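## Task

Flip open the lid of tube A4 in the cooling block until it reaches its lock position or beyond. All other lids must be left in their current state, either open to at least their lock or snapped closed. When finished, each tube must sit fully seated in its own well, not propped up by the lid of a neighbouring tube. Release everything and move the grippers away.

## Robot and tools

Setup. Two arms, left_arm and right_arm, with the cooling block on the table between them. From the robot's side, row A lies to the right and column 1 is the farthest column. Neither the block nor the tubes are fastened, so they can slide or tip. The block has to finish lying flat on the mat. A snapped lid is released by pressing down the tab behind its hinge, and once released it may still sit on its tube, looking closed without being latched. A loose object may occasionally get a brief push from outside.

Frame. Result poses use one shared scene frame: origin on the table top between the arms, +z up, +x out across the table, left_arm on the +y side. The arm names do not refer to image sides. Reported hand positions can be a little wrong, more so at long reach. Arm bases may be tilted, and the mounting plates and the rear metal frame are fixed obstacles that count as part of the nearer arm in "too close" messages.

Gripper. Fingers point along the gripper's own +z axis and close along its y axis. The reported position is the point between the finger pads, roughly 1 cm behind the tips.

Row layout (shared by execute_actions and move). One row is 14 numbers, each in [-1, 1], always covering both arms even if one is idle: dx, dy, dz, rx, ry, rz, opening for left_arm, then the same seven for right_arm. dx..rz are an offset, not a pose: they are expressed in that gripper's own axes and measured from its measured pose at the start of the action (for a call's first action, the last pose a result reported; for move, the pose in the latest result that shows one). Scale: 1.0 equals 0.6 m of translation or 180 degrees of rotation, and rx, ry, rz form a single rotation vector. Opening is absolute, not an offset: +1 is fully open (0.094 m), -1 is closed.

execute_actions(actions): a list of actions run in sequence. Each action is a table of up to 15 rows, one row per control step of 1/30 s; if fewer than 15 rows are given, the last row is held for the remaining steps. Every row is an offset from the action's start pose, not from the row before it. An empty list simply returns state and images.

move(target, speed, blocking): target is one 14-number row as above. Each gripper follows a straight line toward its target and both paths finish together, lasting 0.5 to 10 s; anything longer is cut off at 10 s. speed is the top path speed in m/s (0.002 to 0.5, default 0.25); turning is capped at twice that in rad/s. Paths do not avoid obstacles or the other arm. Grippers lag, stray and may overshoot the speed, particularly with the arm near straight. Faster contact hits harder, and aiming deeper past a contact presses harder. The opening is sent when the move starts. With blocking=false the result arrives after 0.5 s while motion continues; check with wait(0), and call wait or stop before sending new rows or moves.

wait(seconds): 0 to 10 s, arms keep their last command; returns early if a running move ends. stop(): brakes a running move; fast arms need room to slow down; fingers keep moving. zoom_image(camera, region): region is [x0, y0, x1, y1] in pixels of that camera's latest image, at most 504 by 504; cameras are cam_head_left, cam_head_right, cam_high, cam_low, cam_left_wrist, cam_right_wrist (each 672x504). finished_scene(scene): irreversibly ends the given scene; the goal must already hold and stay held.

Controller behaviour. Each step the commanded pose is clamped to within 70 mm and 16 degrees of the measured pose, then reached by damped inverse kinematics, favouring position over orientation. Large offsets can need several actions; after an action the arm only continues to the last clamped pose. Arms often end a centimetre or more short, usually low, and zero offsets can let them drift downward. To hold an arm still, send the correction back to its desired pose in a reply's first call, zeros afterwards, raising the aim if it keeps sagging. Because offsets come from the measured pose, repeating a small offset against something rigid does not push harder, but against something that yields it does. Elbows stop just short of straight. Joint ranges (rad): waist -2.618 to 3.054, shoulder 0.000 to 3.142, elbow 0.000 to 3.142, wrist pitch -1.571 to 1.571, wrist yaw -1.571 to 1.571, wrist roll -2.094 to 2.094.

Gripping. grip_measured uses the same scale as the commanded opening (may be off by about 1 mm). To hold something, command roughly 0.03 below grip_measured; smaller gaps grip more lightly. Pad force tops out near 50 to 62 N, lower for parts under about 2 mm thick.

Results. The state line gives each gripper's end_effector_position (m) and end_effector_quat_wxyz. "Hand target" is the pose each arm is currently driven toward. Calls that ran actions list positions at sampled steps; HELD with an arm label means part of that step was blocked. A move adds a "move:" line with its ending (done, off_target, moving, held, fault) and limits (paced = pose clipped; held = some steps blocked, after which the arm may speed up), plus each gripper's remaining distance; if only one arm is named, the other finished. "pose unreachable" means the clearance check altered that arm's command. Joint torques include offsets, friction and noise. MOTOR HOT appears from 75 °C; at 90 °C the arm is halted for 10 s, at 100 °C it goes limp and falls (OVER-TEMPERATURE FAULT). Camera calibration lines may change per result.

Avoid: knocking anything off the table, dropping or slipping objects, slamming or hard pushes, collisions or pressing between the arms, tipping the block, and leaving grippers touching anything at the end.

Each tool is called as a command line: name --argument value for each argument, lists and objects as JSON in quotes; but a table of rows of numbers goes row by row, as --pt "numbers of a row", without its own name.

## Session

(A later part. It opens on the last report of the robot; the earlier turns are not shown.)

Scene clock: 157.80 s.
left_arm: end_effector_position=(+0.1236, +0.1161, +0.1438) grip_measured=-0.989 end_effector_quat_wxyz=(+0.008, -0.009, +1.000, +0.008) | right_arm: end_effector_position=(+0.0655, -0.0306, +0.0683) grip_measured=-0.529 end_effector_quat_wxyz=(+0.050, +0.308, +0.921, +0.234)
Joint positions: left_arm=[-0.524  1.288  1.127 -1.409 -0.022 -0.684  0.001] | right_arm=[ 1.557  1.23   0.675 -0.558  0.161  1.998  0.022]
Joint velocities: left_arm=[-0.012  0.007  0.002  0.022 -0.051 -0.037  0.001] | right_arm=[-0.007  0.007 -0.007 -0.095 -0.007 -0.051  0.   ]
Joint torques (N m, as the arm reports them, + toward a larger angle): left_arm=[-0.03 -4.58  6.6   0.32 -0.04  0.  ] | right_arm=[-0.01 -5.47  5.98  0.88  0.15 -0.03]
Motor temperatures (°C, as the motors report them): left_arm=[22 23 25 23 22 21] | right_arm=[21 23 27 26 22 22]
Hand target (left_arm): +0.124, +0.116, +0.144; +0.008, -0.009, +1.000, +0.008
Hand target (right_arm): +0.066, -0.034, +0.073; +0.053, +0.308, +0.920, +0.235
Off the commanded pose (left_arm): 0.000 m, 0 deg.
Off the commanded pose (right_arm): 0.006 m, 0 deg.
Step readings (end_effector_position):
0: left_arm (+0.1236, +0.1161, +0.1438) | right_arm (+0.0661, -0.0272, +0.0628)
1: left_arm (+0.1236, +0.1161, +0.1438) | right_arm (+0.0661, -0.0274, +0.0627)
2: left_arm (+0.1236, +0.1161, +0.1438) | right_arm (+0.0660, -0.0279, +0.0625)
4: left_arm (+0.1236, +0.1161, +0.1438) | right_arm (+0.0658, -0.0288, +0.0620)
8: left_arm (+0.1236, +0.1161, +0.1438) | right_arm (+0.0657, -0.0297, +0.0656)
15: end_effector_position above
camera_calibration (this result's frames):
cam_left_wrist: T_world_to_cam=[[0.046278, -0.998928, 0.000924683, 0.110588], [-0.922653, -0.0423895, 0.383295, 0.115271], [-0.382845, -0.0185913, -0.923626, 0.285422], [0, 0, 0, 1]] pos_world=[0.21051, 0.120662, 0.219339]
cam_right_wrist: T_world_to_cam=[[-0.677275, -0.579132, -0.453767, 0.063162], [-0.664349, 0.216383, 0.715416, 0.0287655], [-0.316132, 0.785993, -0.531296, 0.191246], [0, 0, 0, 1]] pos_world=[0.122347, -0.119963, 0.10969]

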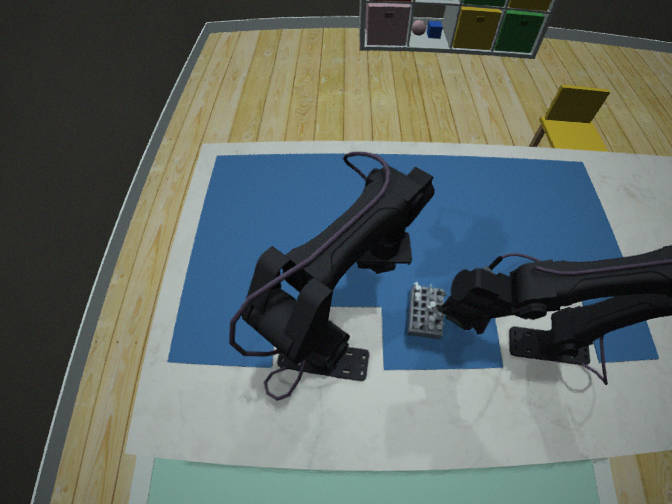

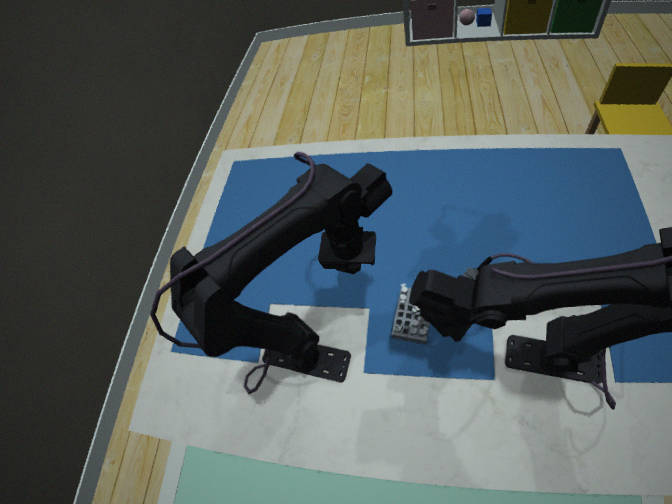

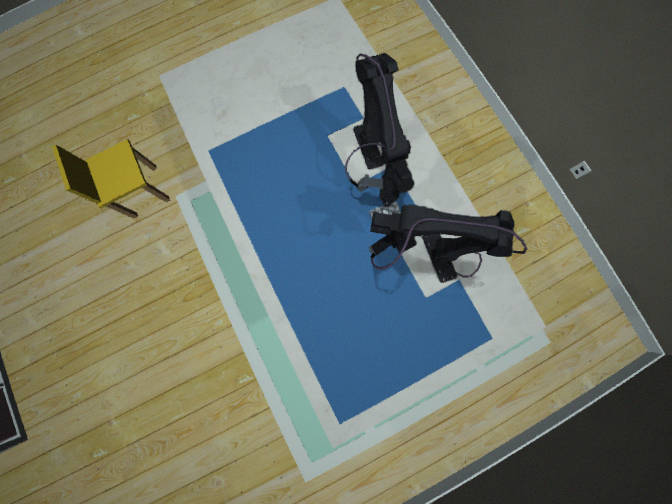

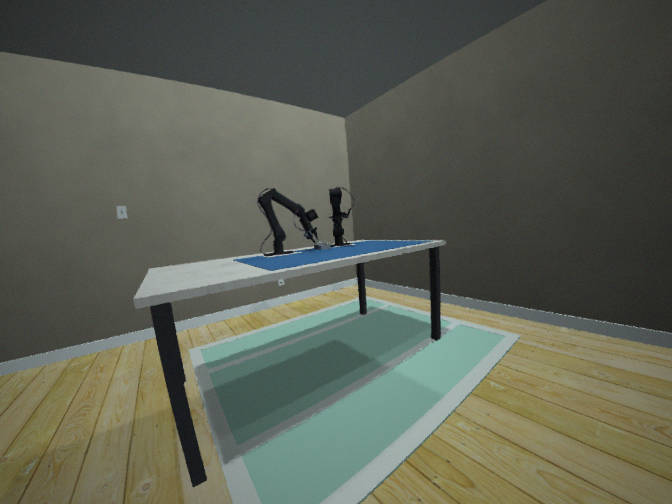

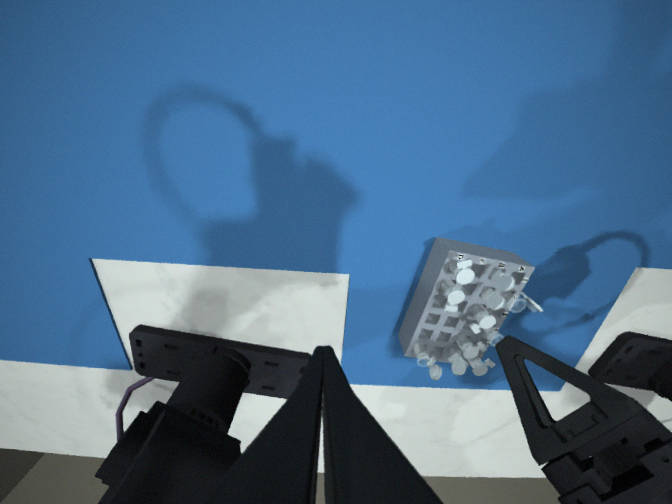

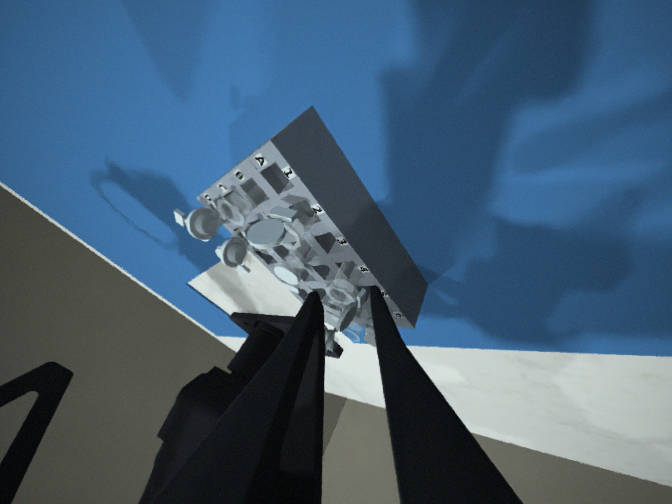

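execute_actions --actions '[[[0,0,0,0,0,0,-1,-0.0003,-0.0029,-0.0096,-0.0009,-0.0009,-0.0028,-0.53],[0,0,0,0,0,0,-1,0.0001,-0.0040,-0.0102,-0.0003,-0.0008,-0.0034,-0.53],[0,0,0,0,0,0,-1,0.0005,-0.0051,-0.0107,0.0002,-0.0008,-0.0040,-0.53],[0,0,0,0,0,0,-1,0.0008,-0.0062,-0.0113,0.0008,-0.0008,-0.0047,-0.53],[0,0,0,0,0,0,-1,0.0012,-0.0073,-0.0119,0.0014,-0.0007,-0.0053,-0.55],[0,0,0,0,0,0,-1,0.0016,-0.0084,-0.0125,0.0020,-0.0007,-0.0059,-0.57],[0,0,0,0,0,0,-1,0.0020,-0.0095,-0.0131,0.0025,-0.0007,-0.0066,-0.59],[0,0,0,0,0,0,-1,0.0024,-0.0106,-0.0137,0.0031,-0.0006,-0.0072,-0.61],[0,0,0,0,0,0,-1,0.0028,-0.0117,-0.0143,0.0037,-0.0006,-0.0078,-0.63],[0,0,0,0,0,0,-1,0.0031,-0.0128,-0.0148,0.0043,-0.0006,-0.0084,-0.65],[0,0,0,0,0,0,-1,0.0031,-0.0128,-0.0148,0.0043,-0.0006,-0.0084,-0.67],[0,0,0,0,0,0,-1,0.0031,-0.0128,-0.0148,0.0043,-0.0006,-0.0084,-0.69],[0,0,0,0,0,0,-1,0.0031,-0.0128,-0.0148,0.0043,-0.0006,-0.0084,-0.70]]]'

zoom_image --camera "cam_right_wrist" --region '[280, 230, 430, 355]'

Scene clock: 164.77 s.
left_arm: end_effector_position=(+0.1236, +0.1161, +0.1438) grip_measured=-0.989 end_effector_quat_wxyz=(+0.008, -0.009, +1.000, +0.008) | right_arm: end_effector_position=(+0.0605, -0.0328, +0.0692) grip_measured=-0.698 end_effector_quat_wxyz=(+0.049, +0.300, +0.924, +0.231)
Joint positions: left_arm=[-0.524  1.288  1.127 -1.409 -0.022 -0.684  0.001] | right_arm=[ 1.574  1.22   0.675 -0.576  0.162  1.998  0.014]
Joint velocities: left_arm=[-0.002  0.017 -0.007 -0.022  0.037 -0.037 -0.001] | right_arm=[ 0.002  0.002 -0.012 -0.095  0.095  0.037 -0.001]
Joint torques (N m, as the arm reports them, + toward a larger angle): left_arm=[-0.06 -4.58  6.61  0.32 -0.04  0.  ] | right_arm=[ 0.75 -5.48  6.3   0.73  0.14 -0.01]
Motor temperatures (°C, as the motors report them): left_arm=[22 23 25 23 22 21] | right_arm=[21 23 27 26 22 22]
Hand target (left_arm): +0.124, +0.116, +0.144; +0.008, -0.009, +1.000, +0.008
Hand target (right_arm): +0.058, -0.038, +0.073; +0.051, +0.296, +0.926, +0.227
Off the commanded pose (left_arm): 0.000 m, 0 deg.
Off the commanded pose (right_arm): 0.007 m, 1 deg.
Step readings (end_effector_position):
0: left_arm (+0.1236, +0.1161, +0.1438) | right_arm (+0.0654, -0.0312, +0.0680)
1: left_arm (+0.1236, +0.1161, +0.1438) | right_arm (+0.0654, -0.0312, +0.0680)
2: left_arm (+0.1236, +0.1161, +0.1438) | right_arm (+0.0653, -0.0313, +0.0679)
4: left_arm (+0.1236, +0.1161, +0.1438) | right_arm (+0.0642, -0.0316, +0.0677)
8: left_arm (+0.1236, +0.1161, +0.1438) | right_arm (+0.0617, -0.0326, +0.0672)
15: end_effector_position above
camera_calibration (this result's frames):
cam_left_wrist: T_world_to_cam=[[0.046278, -0.998928, 0.000924683, 0.110588], [-0.922653, -0.0423895, 0.383295, 0.115271], [-0.382845, -0.0185913, -0.923626, 0.285422], [0, 0, 0, 1]] pos_world=[0.21051, 0.120662, 0.219339]
cam_right_wrist: T_world_to_cam=[[-0.66755, -0.593557, -0.449519, 0.0575906], [-0.667953, 0.210664, 0.713765, 0.0254667], [-0.328963, 0.776731, -0.537096, 0.192718], [0, 0, 0, 1]] pos_world=[0.118852, -0.120872, 0.111219]

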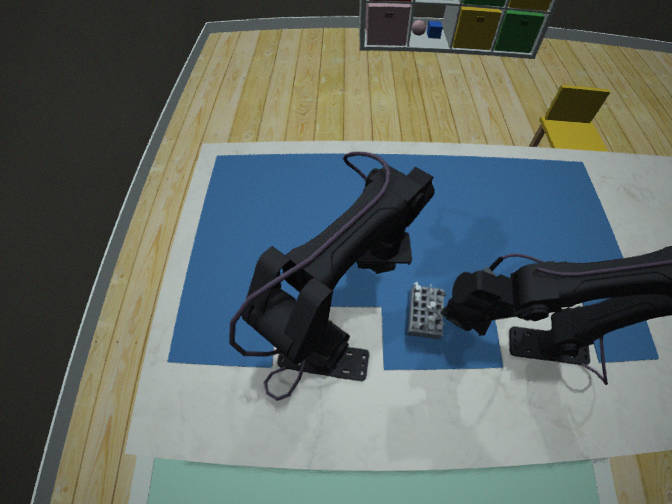

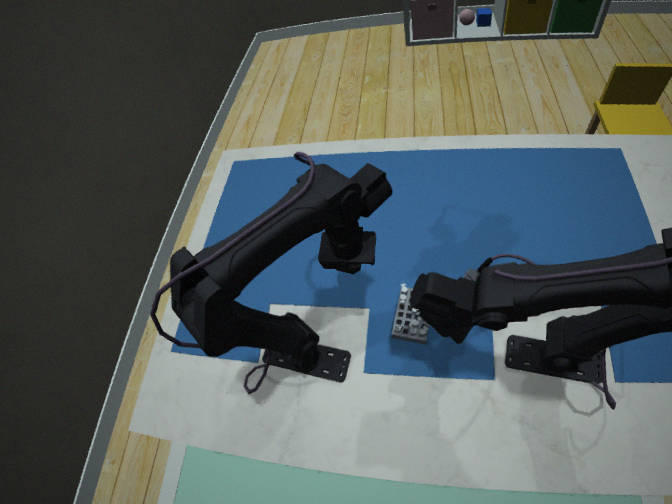

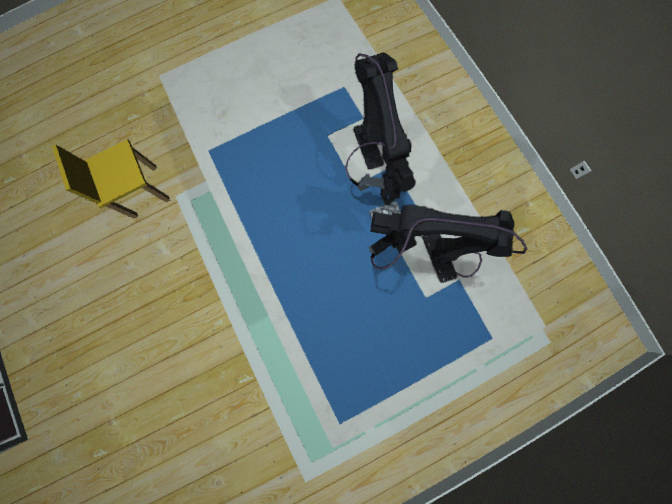

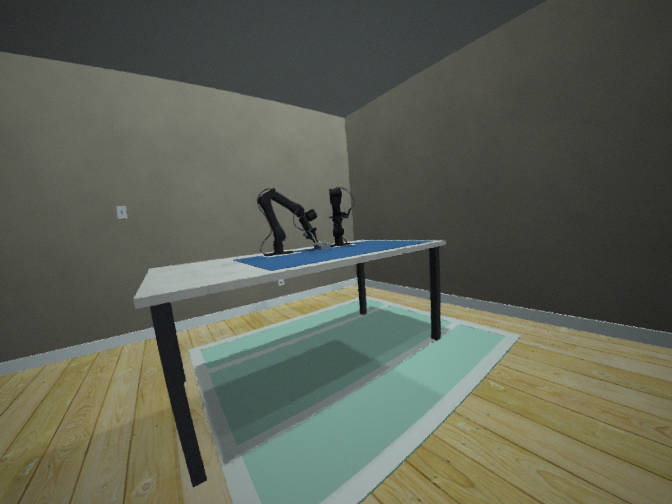

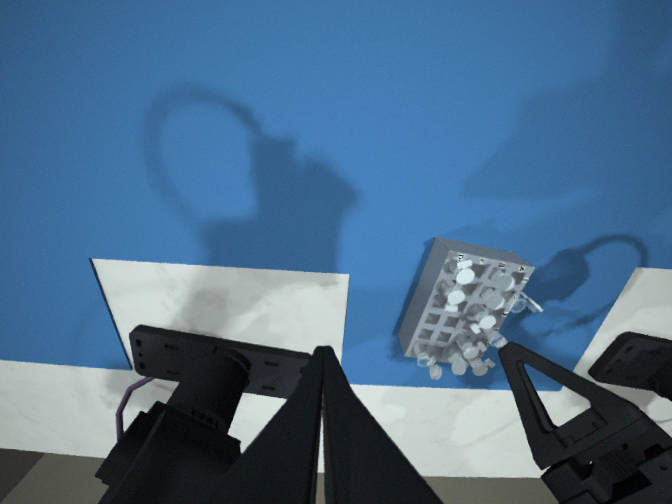

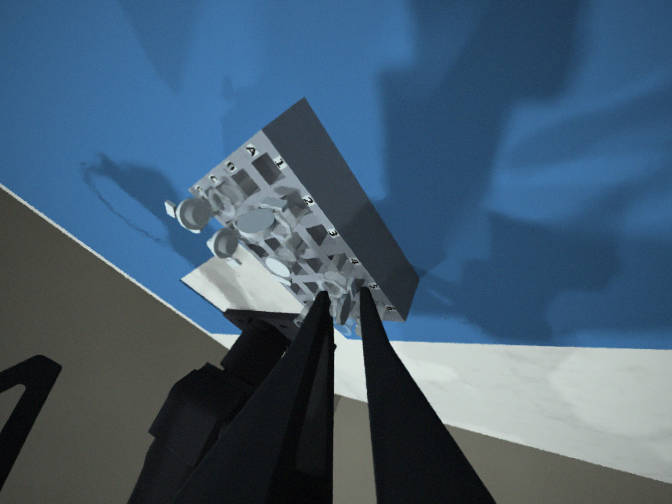

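Region (280, 230, 430, 355) of cam_right_wrist's 672x504 image, scaled by 3.360, with more detail than that image has.

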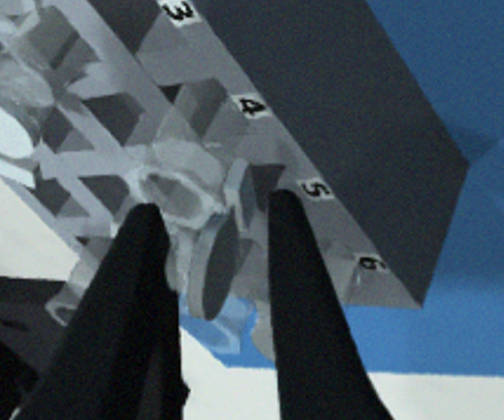

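execute_actions --actions '[]'

zoom_image --camera "cam_right_wrist" --region '[290, 250, 400, 342]'

Scene clock: 165.30 s.
left_arm: end_effector_position=(+0.1236, +0.1161, +0.1438) grip_measured=-0.989 end_effector_quat_wxyz=(+0.008, -0.009, +1.000, +0.008) | right_arm: end_effector_position=(+0.0605, -0.0328, +0.0692) grip_measured=-0.698 end_effector_quat_wxyz=(+0.049, +0.300, +0.924, +0.231)
Joint positions: left_arm=[-0.524  1.288  1.127 -1.409 -0.022 -0.684  0.001] | right_arm=[ 1.574  1.22   0.675 -0.576  0.162  1.998  0.014]
Joint velocities: left_arm=[ 0.002 -0.007 -0.007 -0.037  0.037 -0.037 -0.002] | right_arm=[-0.012  0.007 -0.007  0.11   0.007  0.037  0.   ]
Joint torques (N m, as the arm reports them, + toward a larger angle): left_arm=[-0.04 -4.57  6.6   0.32 -0.04  0.  ] | right_arm=[ 0.77 -5.45  6.26  0.74  0.13 -0.02]
Motor temperatures (°C, as the motors report them): left_arm=[22 23 25 23 22 21] | right_arm=[21 23 27 26 22 22]
Hand target (left_arm): +0.124, +0.116, +0.144; +0.008, -0.009, +1.000, +0.008
Hand target (right_arm): +0.058, -0.038, +0.073; +0.051, +0.296, +0.926, +0.227
Off the commanded pose (left_arm): 0.000 m, 0 deg.
Off the commanded pose (right_arm): 0.007 m, 1 deg.
camera_calibration (this result's frames):
cam_left_wrist: T_world_to_cam=[[0.046278, -0.998928, 0.000924683, 0.110588], [-0.922653, -0.0423895, 0.383295, 0.115271], [-0.382845, -0.0185913, -0.923626, 0.285422], [0, 0, 0, 1]] pos_world=[0.21051, 0.120662, 0.219339]
cam_right_wrist: T_world_to_cam=[[-0.66755, -0.593557, -0.449519, 0.0575906], [-0.667953, 0.210664, 0.713765, 0.0254667], [-0.328963, 0.776731, -0.537096, 0.192718], [0, 0, 0, 1]] pos_world=[0.118852, -0.120872, 0.111219]

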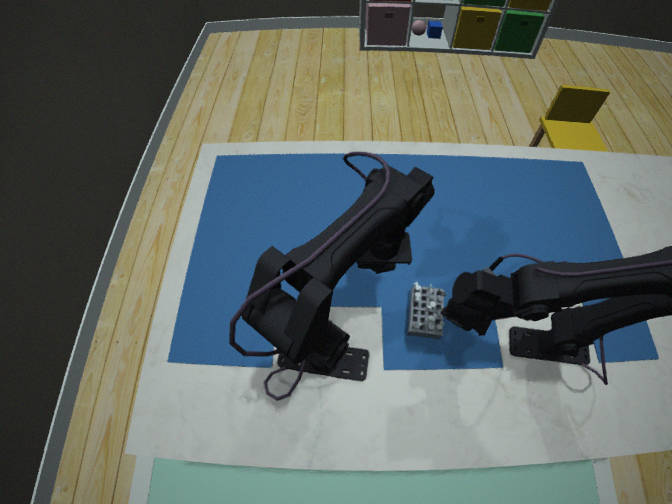

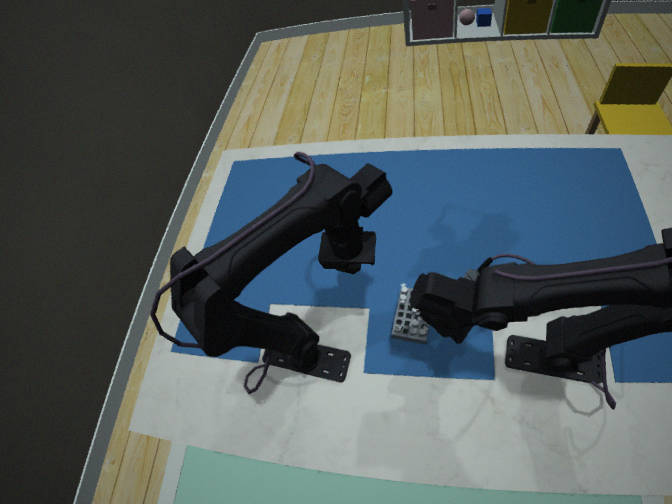

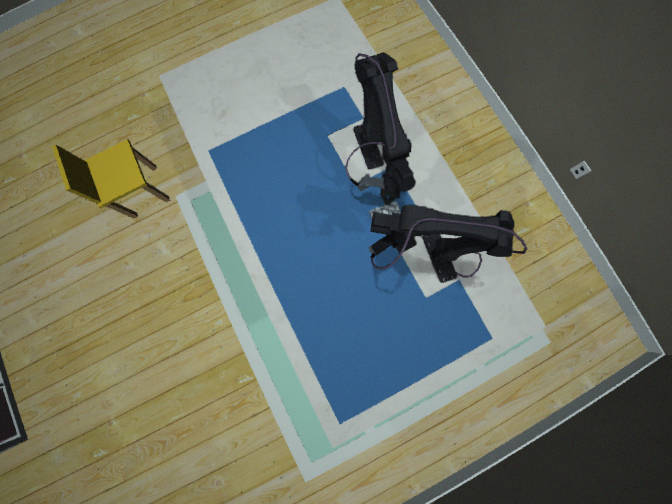

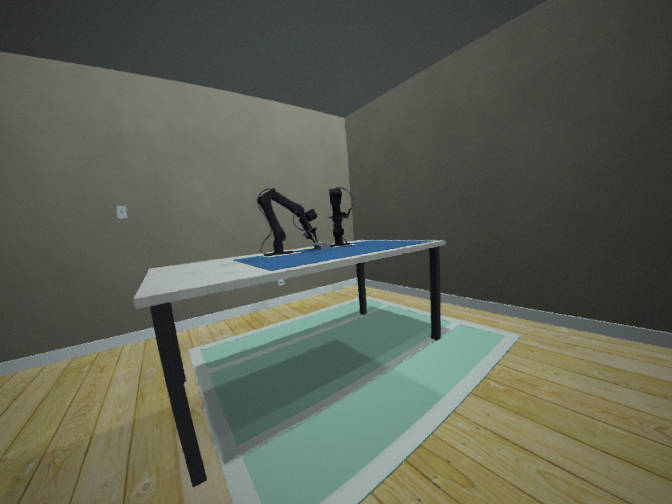

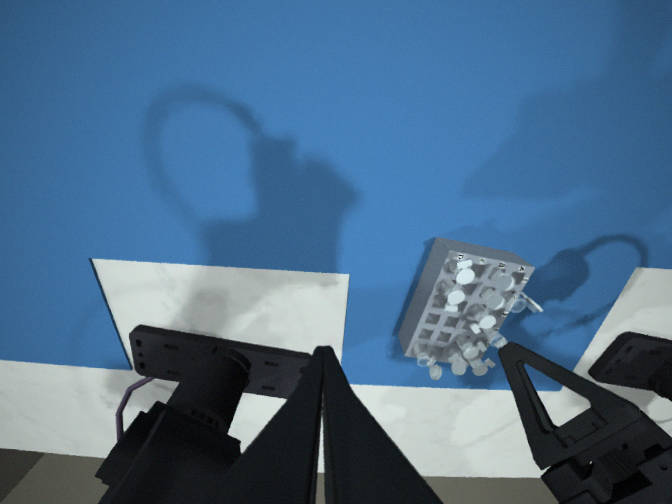

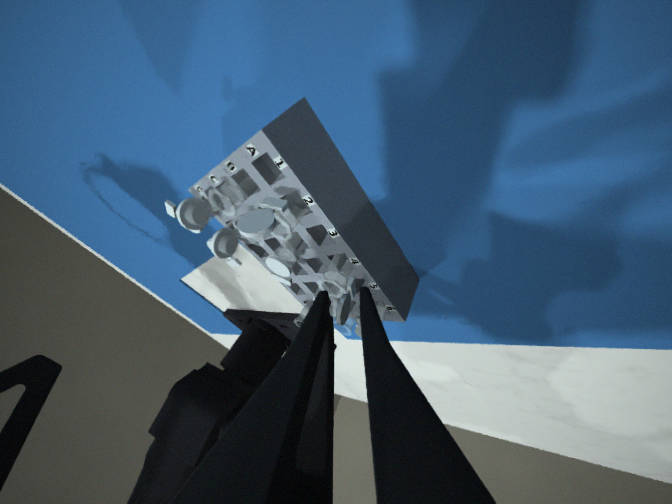

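Region (290, 250, 400, 342) of cam_right_wrist's 672x504 image, scaled by 4.582, with more detail than that image has; it fills the top 422 rows of this view, and the rest is white.

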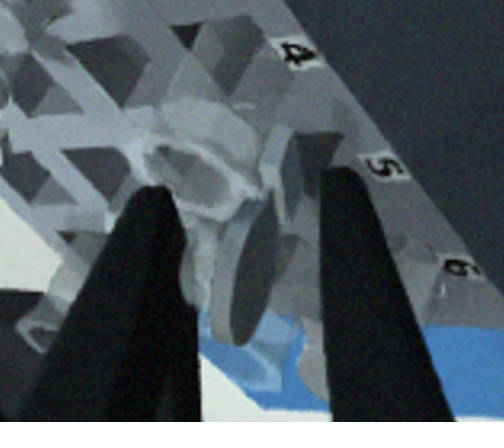

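execute_actions --actions '[[[0,0,0,0,0,0,-1,-0.0002,-0.0009,-0.0083,-0.0021,-0.0006,-0.0021,-0.66],[0,0,0,0,0,0,-1,-0.0002,-0.0009,-0.0083,-0.0021,-0.0006,-0.0021,-0.62],[0,0,0,0,0,0,-1,-0.0002,-0.0009,-0.0083,-0.0021,-0.0006,-0.0021,-0.58],[0,0,0,0,0,0,-1,-0.0002,-0.0009,-0.0083,-0.0021,-0.0006,-0.0021,-0.58],[0,0,0,0,0,0,-1,-0.0001,-0.0008,-0.0112,-0.0029,-0.0001,-0.0022,-0.58],[0,0,0,0,0,0,-1,-0.0001,-0.0006,-0.0141,-0.0037,0.0004,-0.0023,-0.58],[0,0,0,0,0,0,-1,-0.0001,-0.0005,-0.0171,-0.0045,0.0009,-0.0024,-0.58],[0,0,0,0,0,0,-1,0,-0.0003,-0.0200,-0.0053,0.0014,-0.0025,-0.58],[0,0,0,0,0,0,-1,0,-0.0002,-0.0229,-0.0061,0.0019,-0.0026,-0.58],[0,0,0,0,0,0,-1,0.0001,0,-0.0258,-0.0069,0.0024,-0.0027,-0.58],[0,0,0,0,0,0,-1,0.0001,0.0001,-0.0287,-0.0078,0.0029,-0.0028,-0.58],[0,0,0,0,0,0,-1,0.0001,0.0003,-0.0317,-0.0086,0.0034,-0.0030,-0.58],[0,0,0,0,0,0,-1,0.0002,0.0004,-0.0346,-0.0094,0.0040,-0.0031,-0.58]]]'

zoom_image --camera "cam_right_wrist" --region '[280, 210, 430, 335]'

Scene clock: 175.43 s.
left_arm: end_effector_position=(+0.1236, +0.1161, +0.1438) grip_measured=-0.989 end_effector_quat_wxyz=(+0.008, -0.009, +1.000, +0.008) | right_arm: end_effector_position=(+0.0575, -0.0366, +0.0816) grip_measured=-0.581 end_effector_quat_wxyz=(+0.046, +0.296, +0.922, +0.245)
Joint positions: left_arm=[-0.524  1.288  1.127 -1.409 -0.022 -0.684  0.001] | right_arm=[ 1.583  1.157  0.675 -0.609  0.162  1.998  0.02 ]
Joint velocities: left_arm=[-0.012 -0.007 -0.012 -0.022 -0.037 -0.022 -0.001] | right_arm=[ 0.022 -0.125 -0.017 -0.066 -0.051  0.051 -0.002]
Joint torques (N m, as the arm reports them, + toward a larger angle): left_arm=[-0.04 -4.58  6.6   0.31 -0.04  0.  ] | right_arm=[ 0.52 -4.69  6.93  0.94  0.15 -0.02]
Motor temperatures (°C, as the motors report them): left_arm=[22 23 25 23 22 21] | right_arm=[21 23 27 25 22 22]
Hand target (left_arm): +0.124, +0.116, +0.144; +0.008, -0.009, +1.000, +0.008
Hand target (right_arm): +0.056, -0.040, +0.088; +0.048, +0.293, +0.923, +0.246
Off the commanded pose (left_arm): 0.000 m, 0 deg.
Off the commanded pose (right_arm): 0.008 m, 0 deg.
Step readings (end_effector_position):
0: left_arm (+0.1236, +0.1161, +0.1438) | right_arm (+0.0605, -0.0328, +0.0692)
1: left_arm (+0.1236, +0.1161, +0.1438) | right_arm (+0.0605, -0.0328, +0.0692)
2: left_arm (+0.1236, +0.1161, +0.1438) | right_arm (+0.0605, -0.0328, +0.0692)
4: left_arm (+0.1236, +0.1161, +0.1438) | right_arm (+0.0605, -0.0328, +0.0692)
8: left_arm (+0.1236, +0.1161, +0.1438) | right_arm (+0.0600, -0.0336, +0.0711)
15: end_effector_position above
camera_calibration (this result's frames):
cam_left_wrist: T_world_to_cam=[[0.046278, -0.998928, 0.000924683, 0.110588], [-0.922653, -0.0423895, 0.383295, 0.115271], [-0.382845, -0.0185913, -0.923626, 0.285422], [0, 0, 0, 1]] pos_world=[0.21051, 0.120662, 0.219339]
cam_right_wrist: T_world_to_cam=[[-0.660187, -0.585695, -0.470227, 0.0604195], [-0.673086, 0.183498, 0.716438, 0.0144631], [-0.333329, 0.789487, -0.515367, 0.200287], [0, 0, 0, 1]] pos_world=[0.116385, -0.12539, 0.12127]

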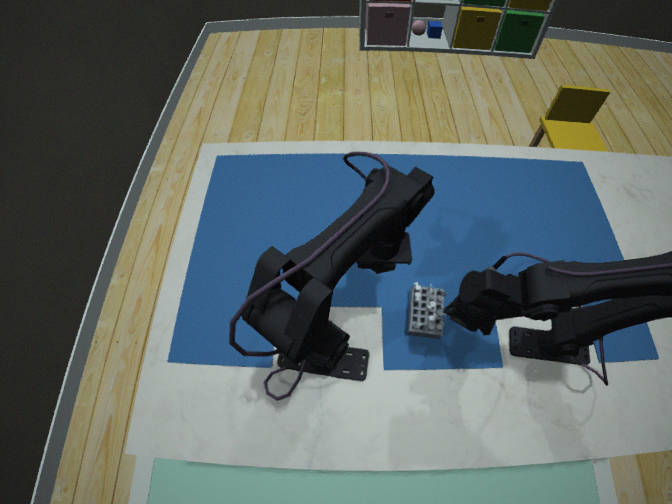

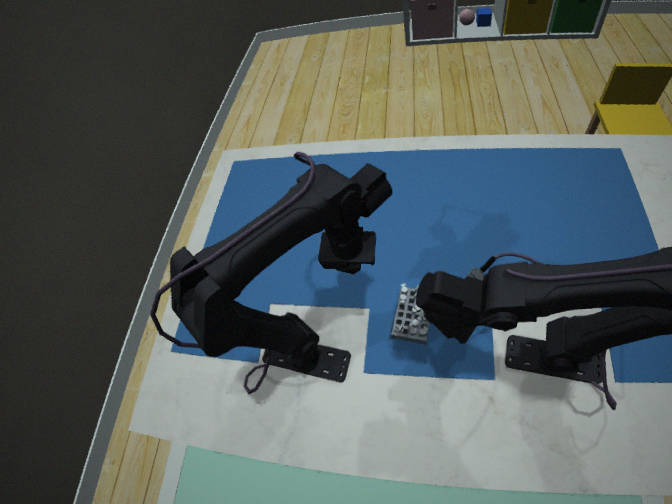

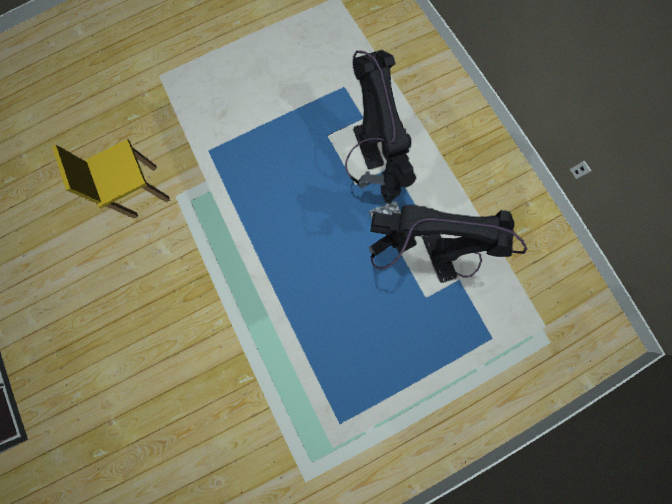

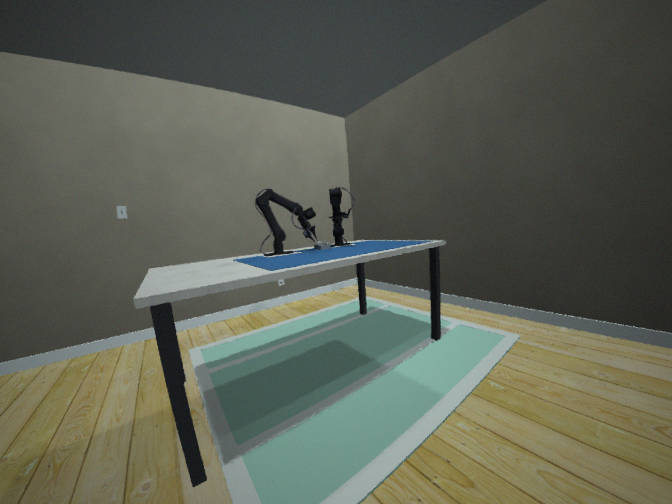

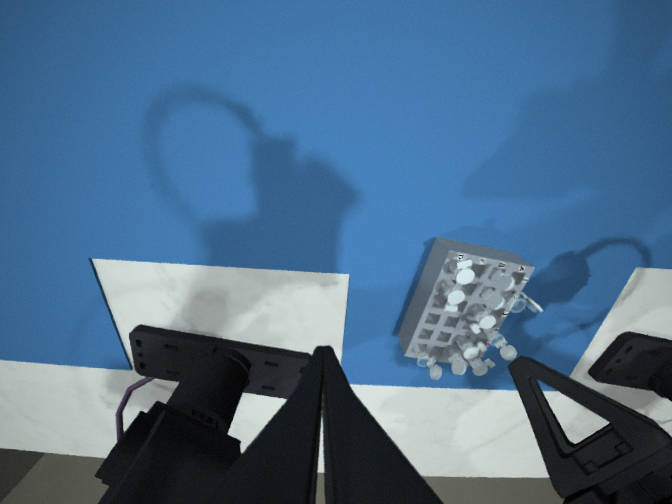

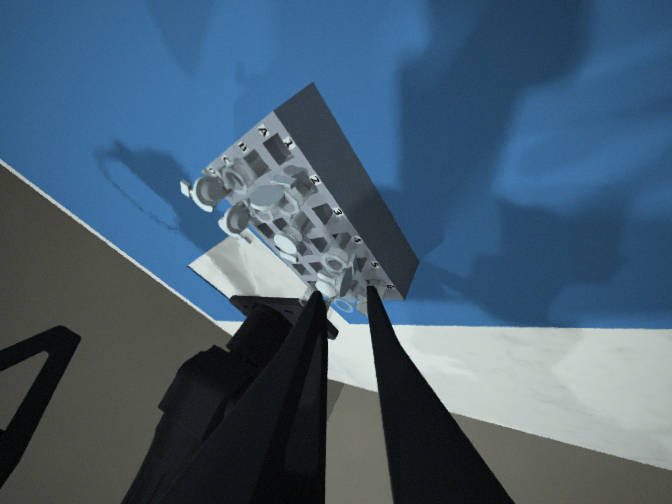

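Region (280, 210, 430, 335) of cam_right_wrist's 672x504 image, scaled by 3.360, with more detail than that image has.

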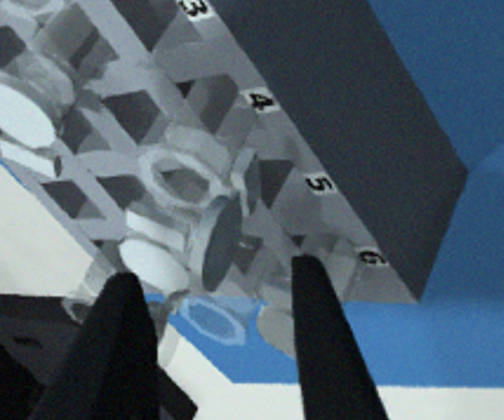

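move --target '[0,0,0,0,0,0,-1,0,-0.02,-0.14,0,0,0,-0.58]' --speed 0.15

zoom_image --camera "cam_left_wrist" --region '[400, 235, 560, 395]'

Scene clock: 178.20 s.
left_arm: end_effector_position=(+0.1236, +0.1161, +0.1438) grip_measured=-0.989 end_effector_quat_wxyz=(+0.008, -0.009, +1.000, +0.008) | right_arm: end_effector_position=(+0.0301, -0.0807, +0.1362) grip_measured=-0.581 end_effector_quat_wxyz=(+0.038, +0.295, +0.927, +0.230)
Joint positions: left_arm=[-0.524  1.288  1.127 -1.409 -0.022 -0.684  0.001] | right_arm=[ 1.695  0.959  0.815 -0.994  0.189  2.102  0.02 ]
Joint velocities: left_arm=[-0.002 -0.007 -0.007 -0.051 -0.007 -0.066 -0.001] | right_arm=[-0.012 -0.007 -0.002  0.066 -0.037 -0.022 -0.   ]
Joint torques (N m, as the arm reports them, + toward a larger angle): left_arm=[-0.04 -4.59  6.62  0.32 -0.04  0.  ] | right_arm=[ 0.52 -3.    8.81  0.79  0.28  0.03]
Motor temperatures (°C, as the motors report them): left_arm=[22 23 25 23 22 21] | right_arm=[21 23 27 25 22 22]
Hand target (left_arm): +0.124, +0.116, +0.144; +0.008, -0.009, +1.000, +0.008
Hand target (right_arm): +0.032, -0.080, +0.150; +0.042, +0.295, +0.923, +0.245
Off the commanded pose (left_arm): 0.000 m, 0 deg.
Off the commanded pose (right_arm): 0.013 m, 2 deg.
joint sent to its limit (right arm) — the command would take joint 6 (wrist roll) past its upper limit, so that joint was sent only as far as its limit.
move: off_target (right_arm)
camera_calibration (this result's frames):
cam_left_wrist: T_world_to_cam=[[0.046278, -0.998928, 0.000924683, 0.110588], [-0.922653, -0.0423895, 0.383295, 0.115271], [-0.382845, -0.0185913, -0.923626, 0.285422], [0, 0, 0, 1]] pos_world=[0.21051, 0.120662, 0.219339]
cam_right_wrist: T_world_to_cam=[[-0.666356, -0.603092, -0.438462, 0.0366651], [-0.657192, 0.197256, 0.727454, -0.0359054], [-0.352232, 0.772897, -0.52779, 0.255084], [0, 0, 0, 1]] pos_world=[0.0906841, -0.167959, 0.176827]

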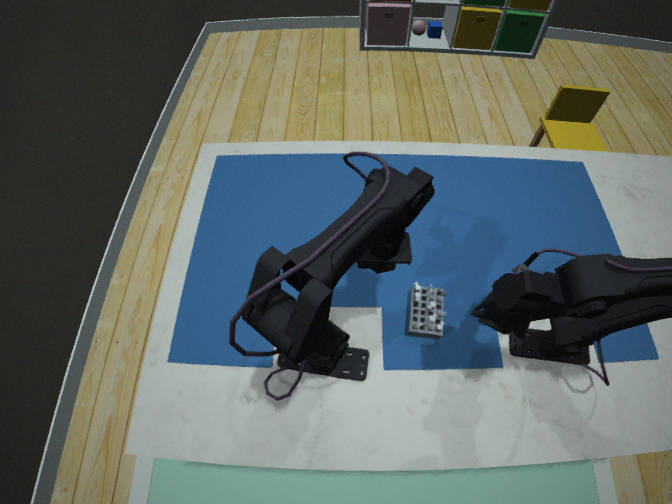

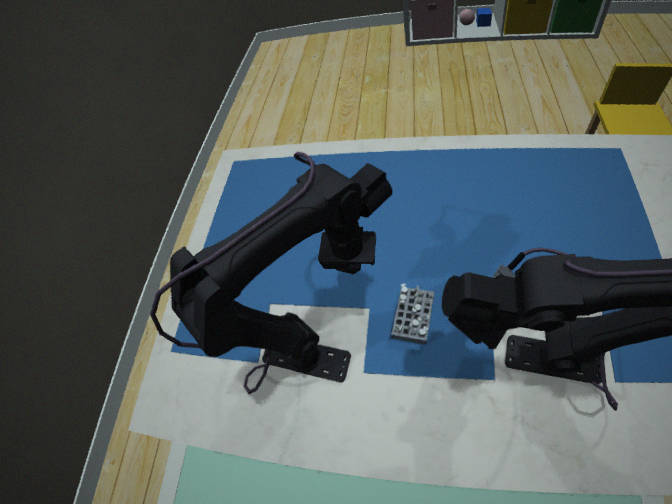

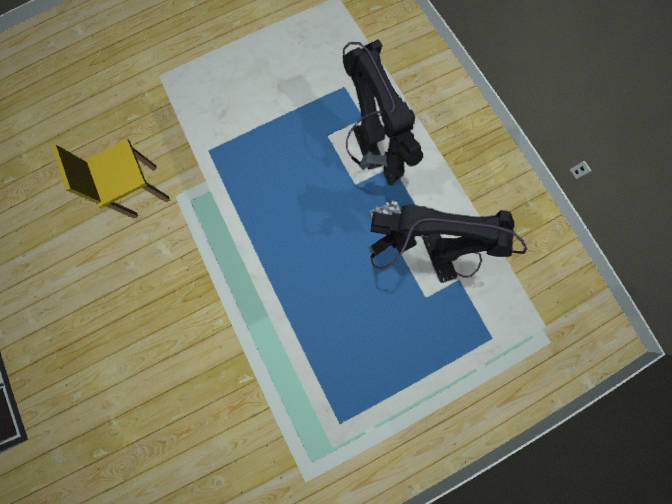

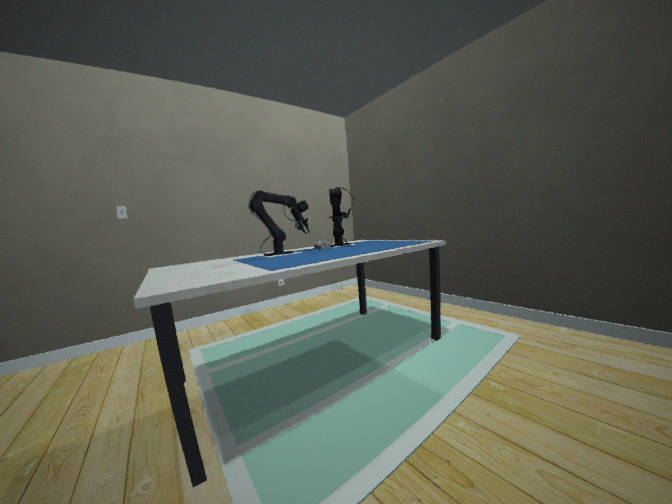

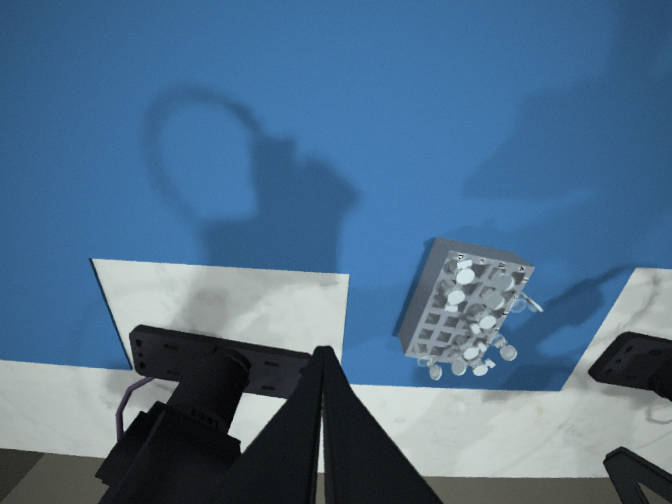

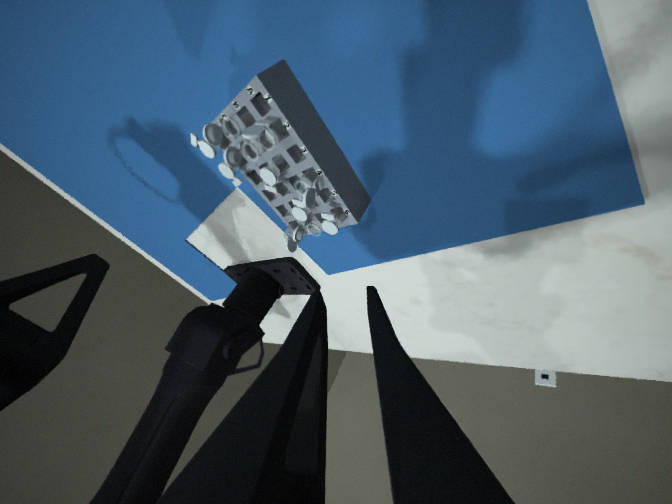

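Region (400, 235, 560, 395) of cam_left_wrist's 672x504 image, scaled by 3.150, with more detail than that image has.

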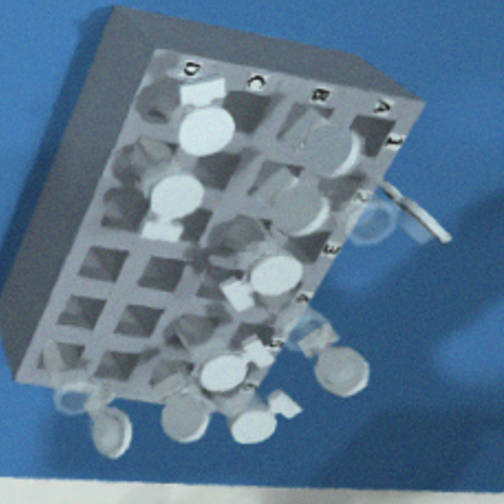

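zoom_image --camera "cam_head_right" --region '[380, 275, 450, 350]'

zoom_image --camera "cam_right_wrist" --region '[240, 140, 380, 260]'

Region (380, 275, 450, 350) of cam_head_right's 672x504 image, scaled by 6.720, with more detail than that image has; it fills the left 470 columns of this view, and the rest is white.

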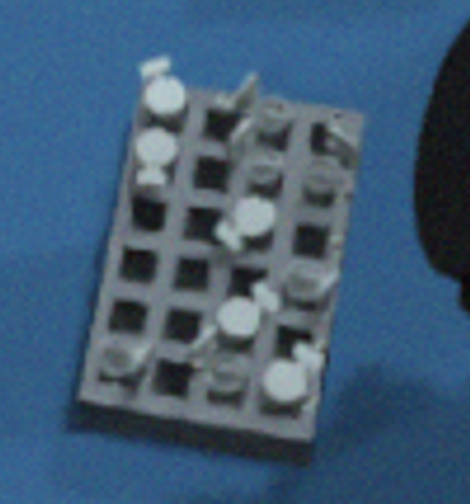

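Region (240, 140, 380, 260) of cam_right_wrist's 672x504 image, scaled by 3.600, with more detail than that image has; it fills the top 432 rows of this view, and the rest is white.

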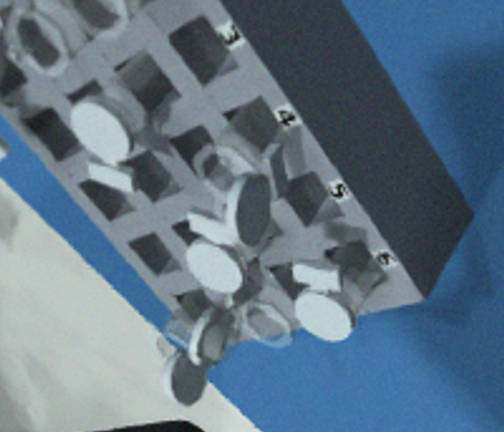

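move --target '[0,0,0,0,0,0,-1,-0.09,-0.02,-0.06,0,0,0.03,-0.58]' --speed 0.2

Scene clock: 181.57 s.
left_arm: end_effector_position=(+0.1236, +0.1161, +0.1438) grip_measured=-0.989 end_effector_quat_wxyz=(+0.008, -0.009, +1.000, +0.008) | right_arm: end_effector_position=(+0.0605, -0.1336, +0.1475) grip_measured=-0.581 end_effector_quat_wxyz=(+0.029, +0.340, +0.914, +0.217)
Joint positions: left_arm=[-0.524  1.288  1.127 -1.409 -0.022 -0.684  0.001] | right_arm=[ 1.38   0.789  0.815 -1.159  0.056  1.913  0.02 ]
Joint velocities: left_arm=[ 0.012 -0.007 -0.007 -0.051  0.022 -0.066  0.002] | right_arm=[-0.007 -0.002 -0.002 -0.007  0.022 -0.066  0.001]
Joint torques (N m, as the arm reports them, + toward a larger angle): left_arm=[-0.06 -4.58  6.61  0.32 -0.04  0.  ] | right_arm=[-0.52 -1.44  8.83  0.86  0.08 -0.16]
Motor temperatures (°C, as the motors report them): left_arm=[22 23 25 23 22 21] | right_arm=[21 23 28 25 22 22]
Hand target (left_arm): +0.124, +0.116, +0.144; +0.008, -0.009, +1.000, +0.008
Hand target (right_arm): +0.062, -0.134, +0.160; +0.033, +0.337, +0.912, +0.232
Off the commanded pose (left_arm): 0.000 m, 0 deg.
Off the commanded pose (right_arm): 0.012 m, 2 deg.
move: off_target (right_arm)
camera_calibration (this result's frames):
cam_left_wrist: T_world_to_cam=[[0.046278, -0.998928, 0.000924683, 0.110588], [-0.922653, -0.0423895, 0.383295, 0.115271], [-0.382845, -0.0185913, -0.923626, 0.285422], [0, 0, 0, 1]] pos_world=[0.21051, 0.120662, 0.219339]
cam_right_wrist: T_world_to_cam=[[-0.735901, -0.544495, -0.402461, 0.0366626], [-0.604571, 0.260776, 0.752655, -0.0121079], [-0.304865, 0.797196, -0.521091, 0.31201], [0, 0, 0, 1]] pos_world=[0.114781, -0.225613, 0.186454]

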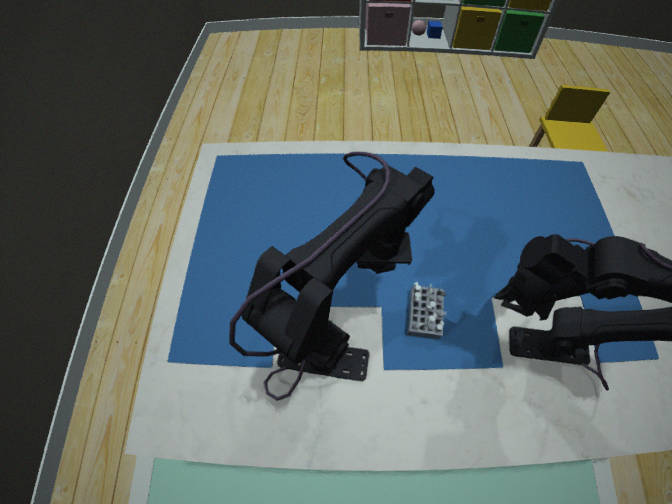

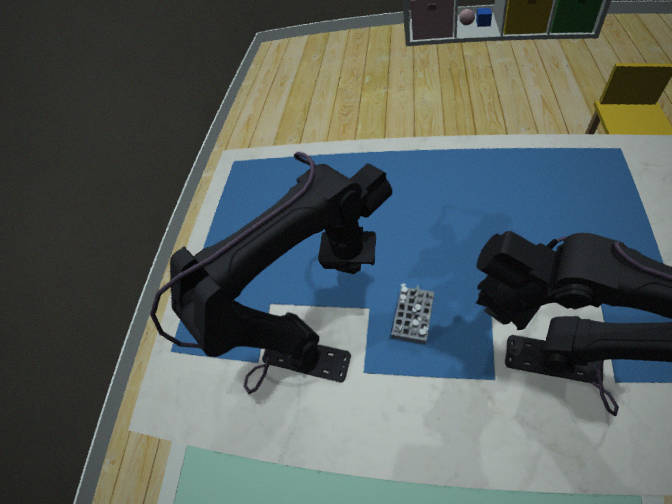

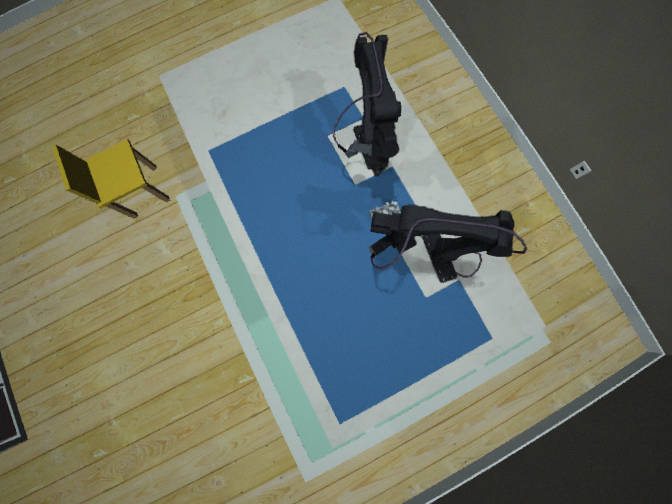

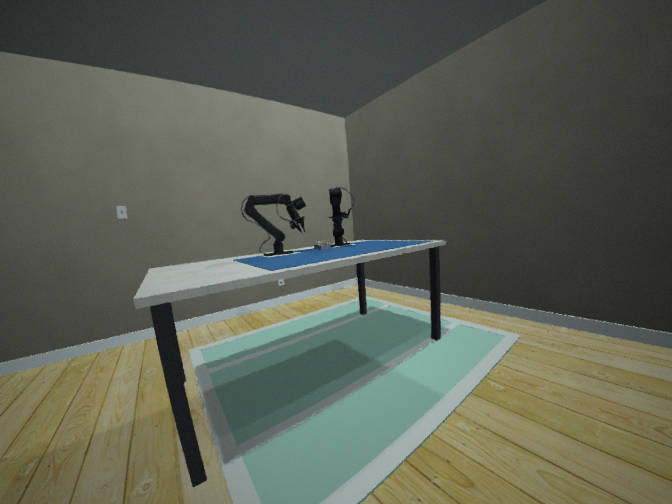

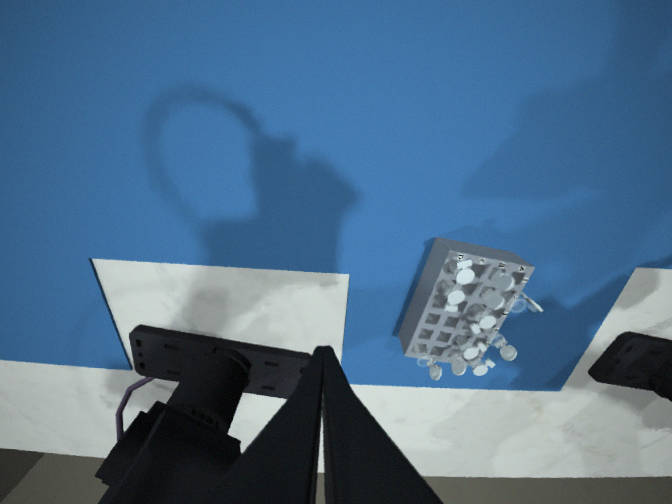

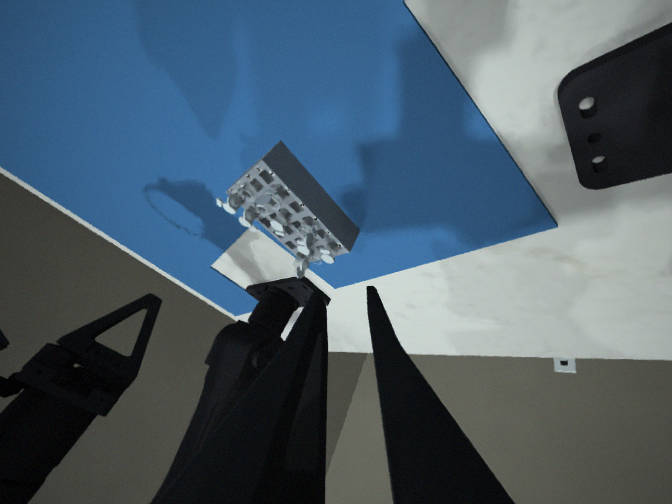

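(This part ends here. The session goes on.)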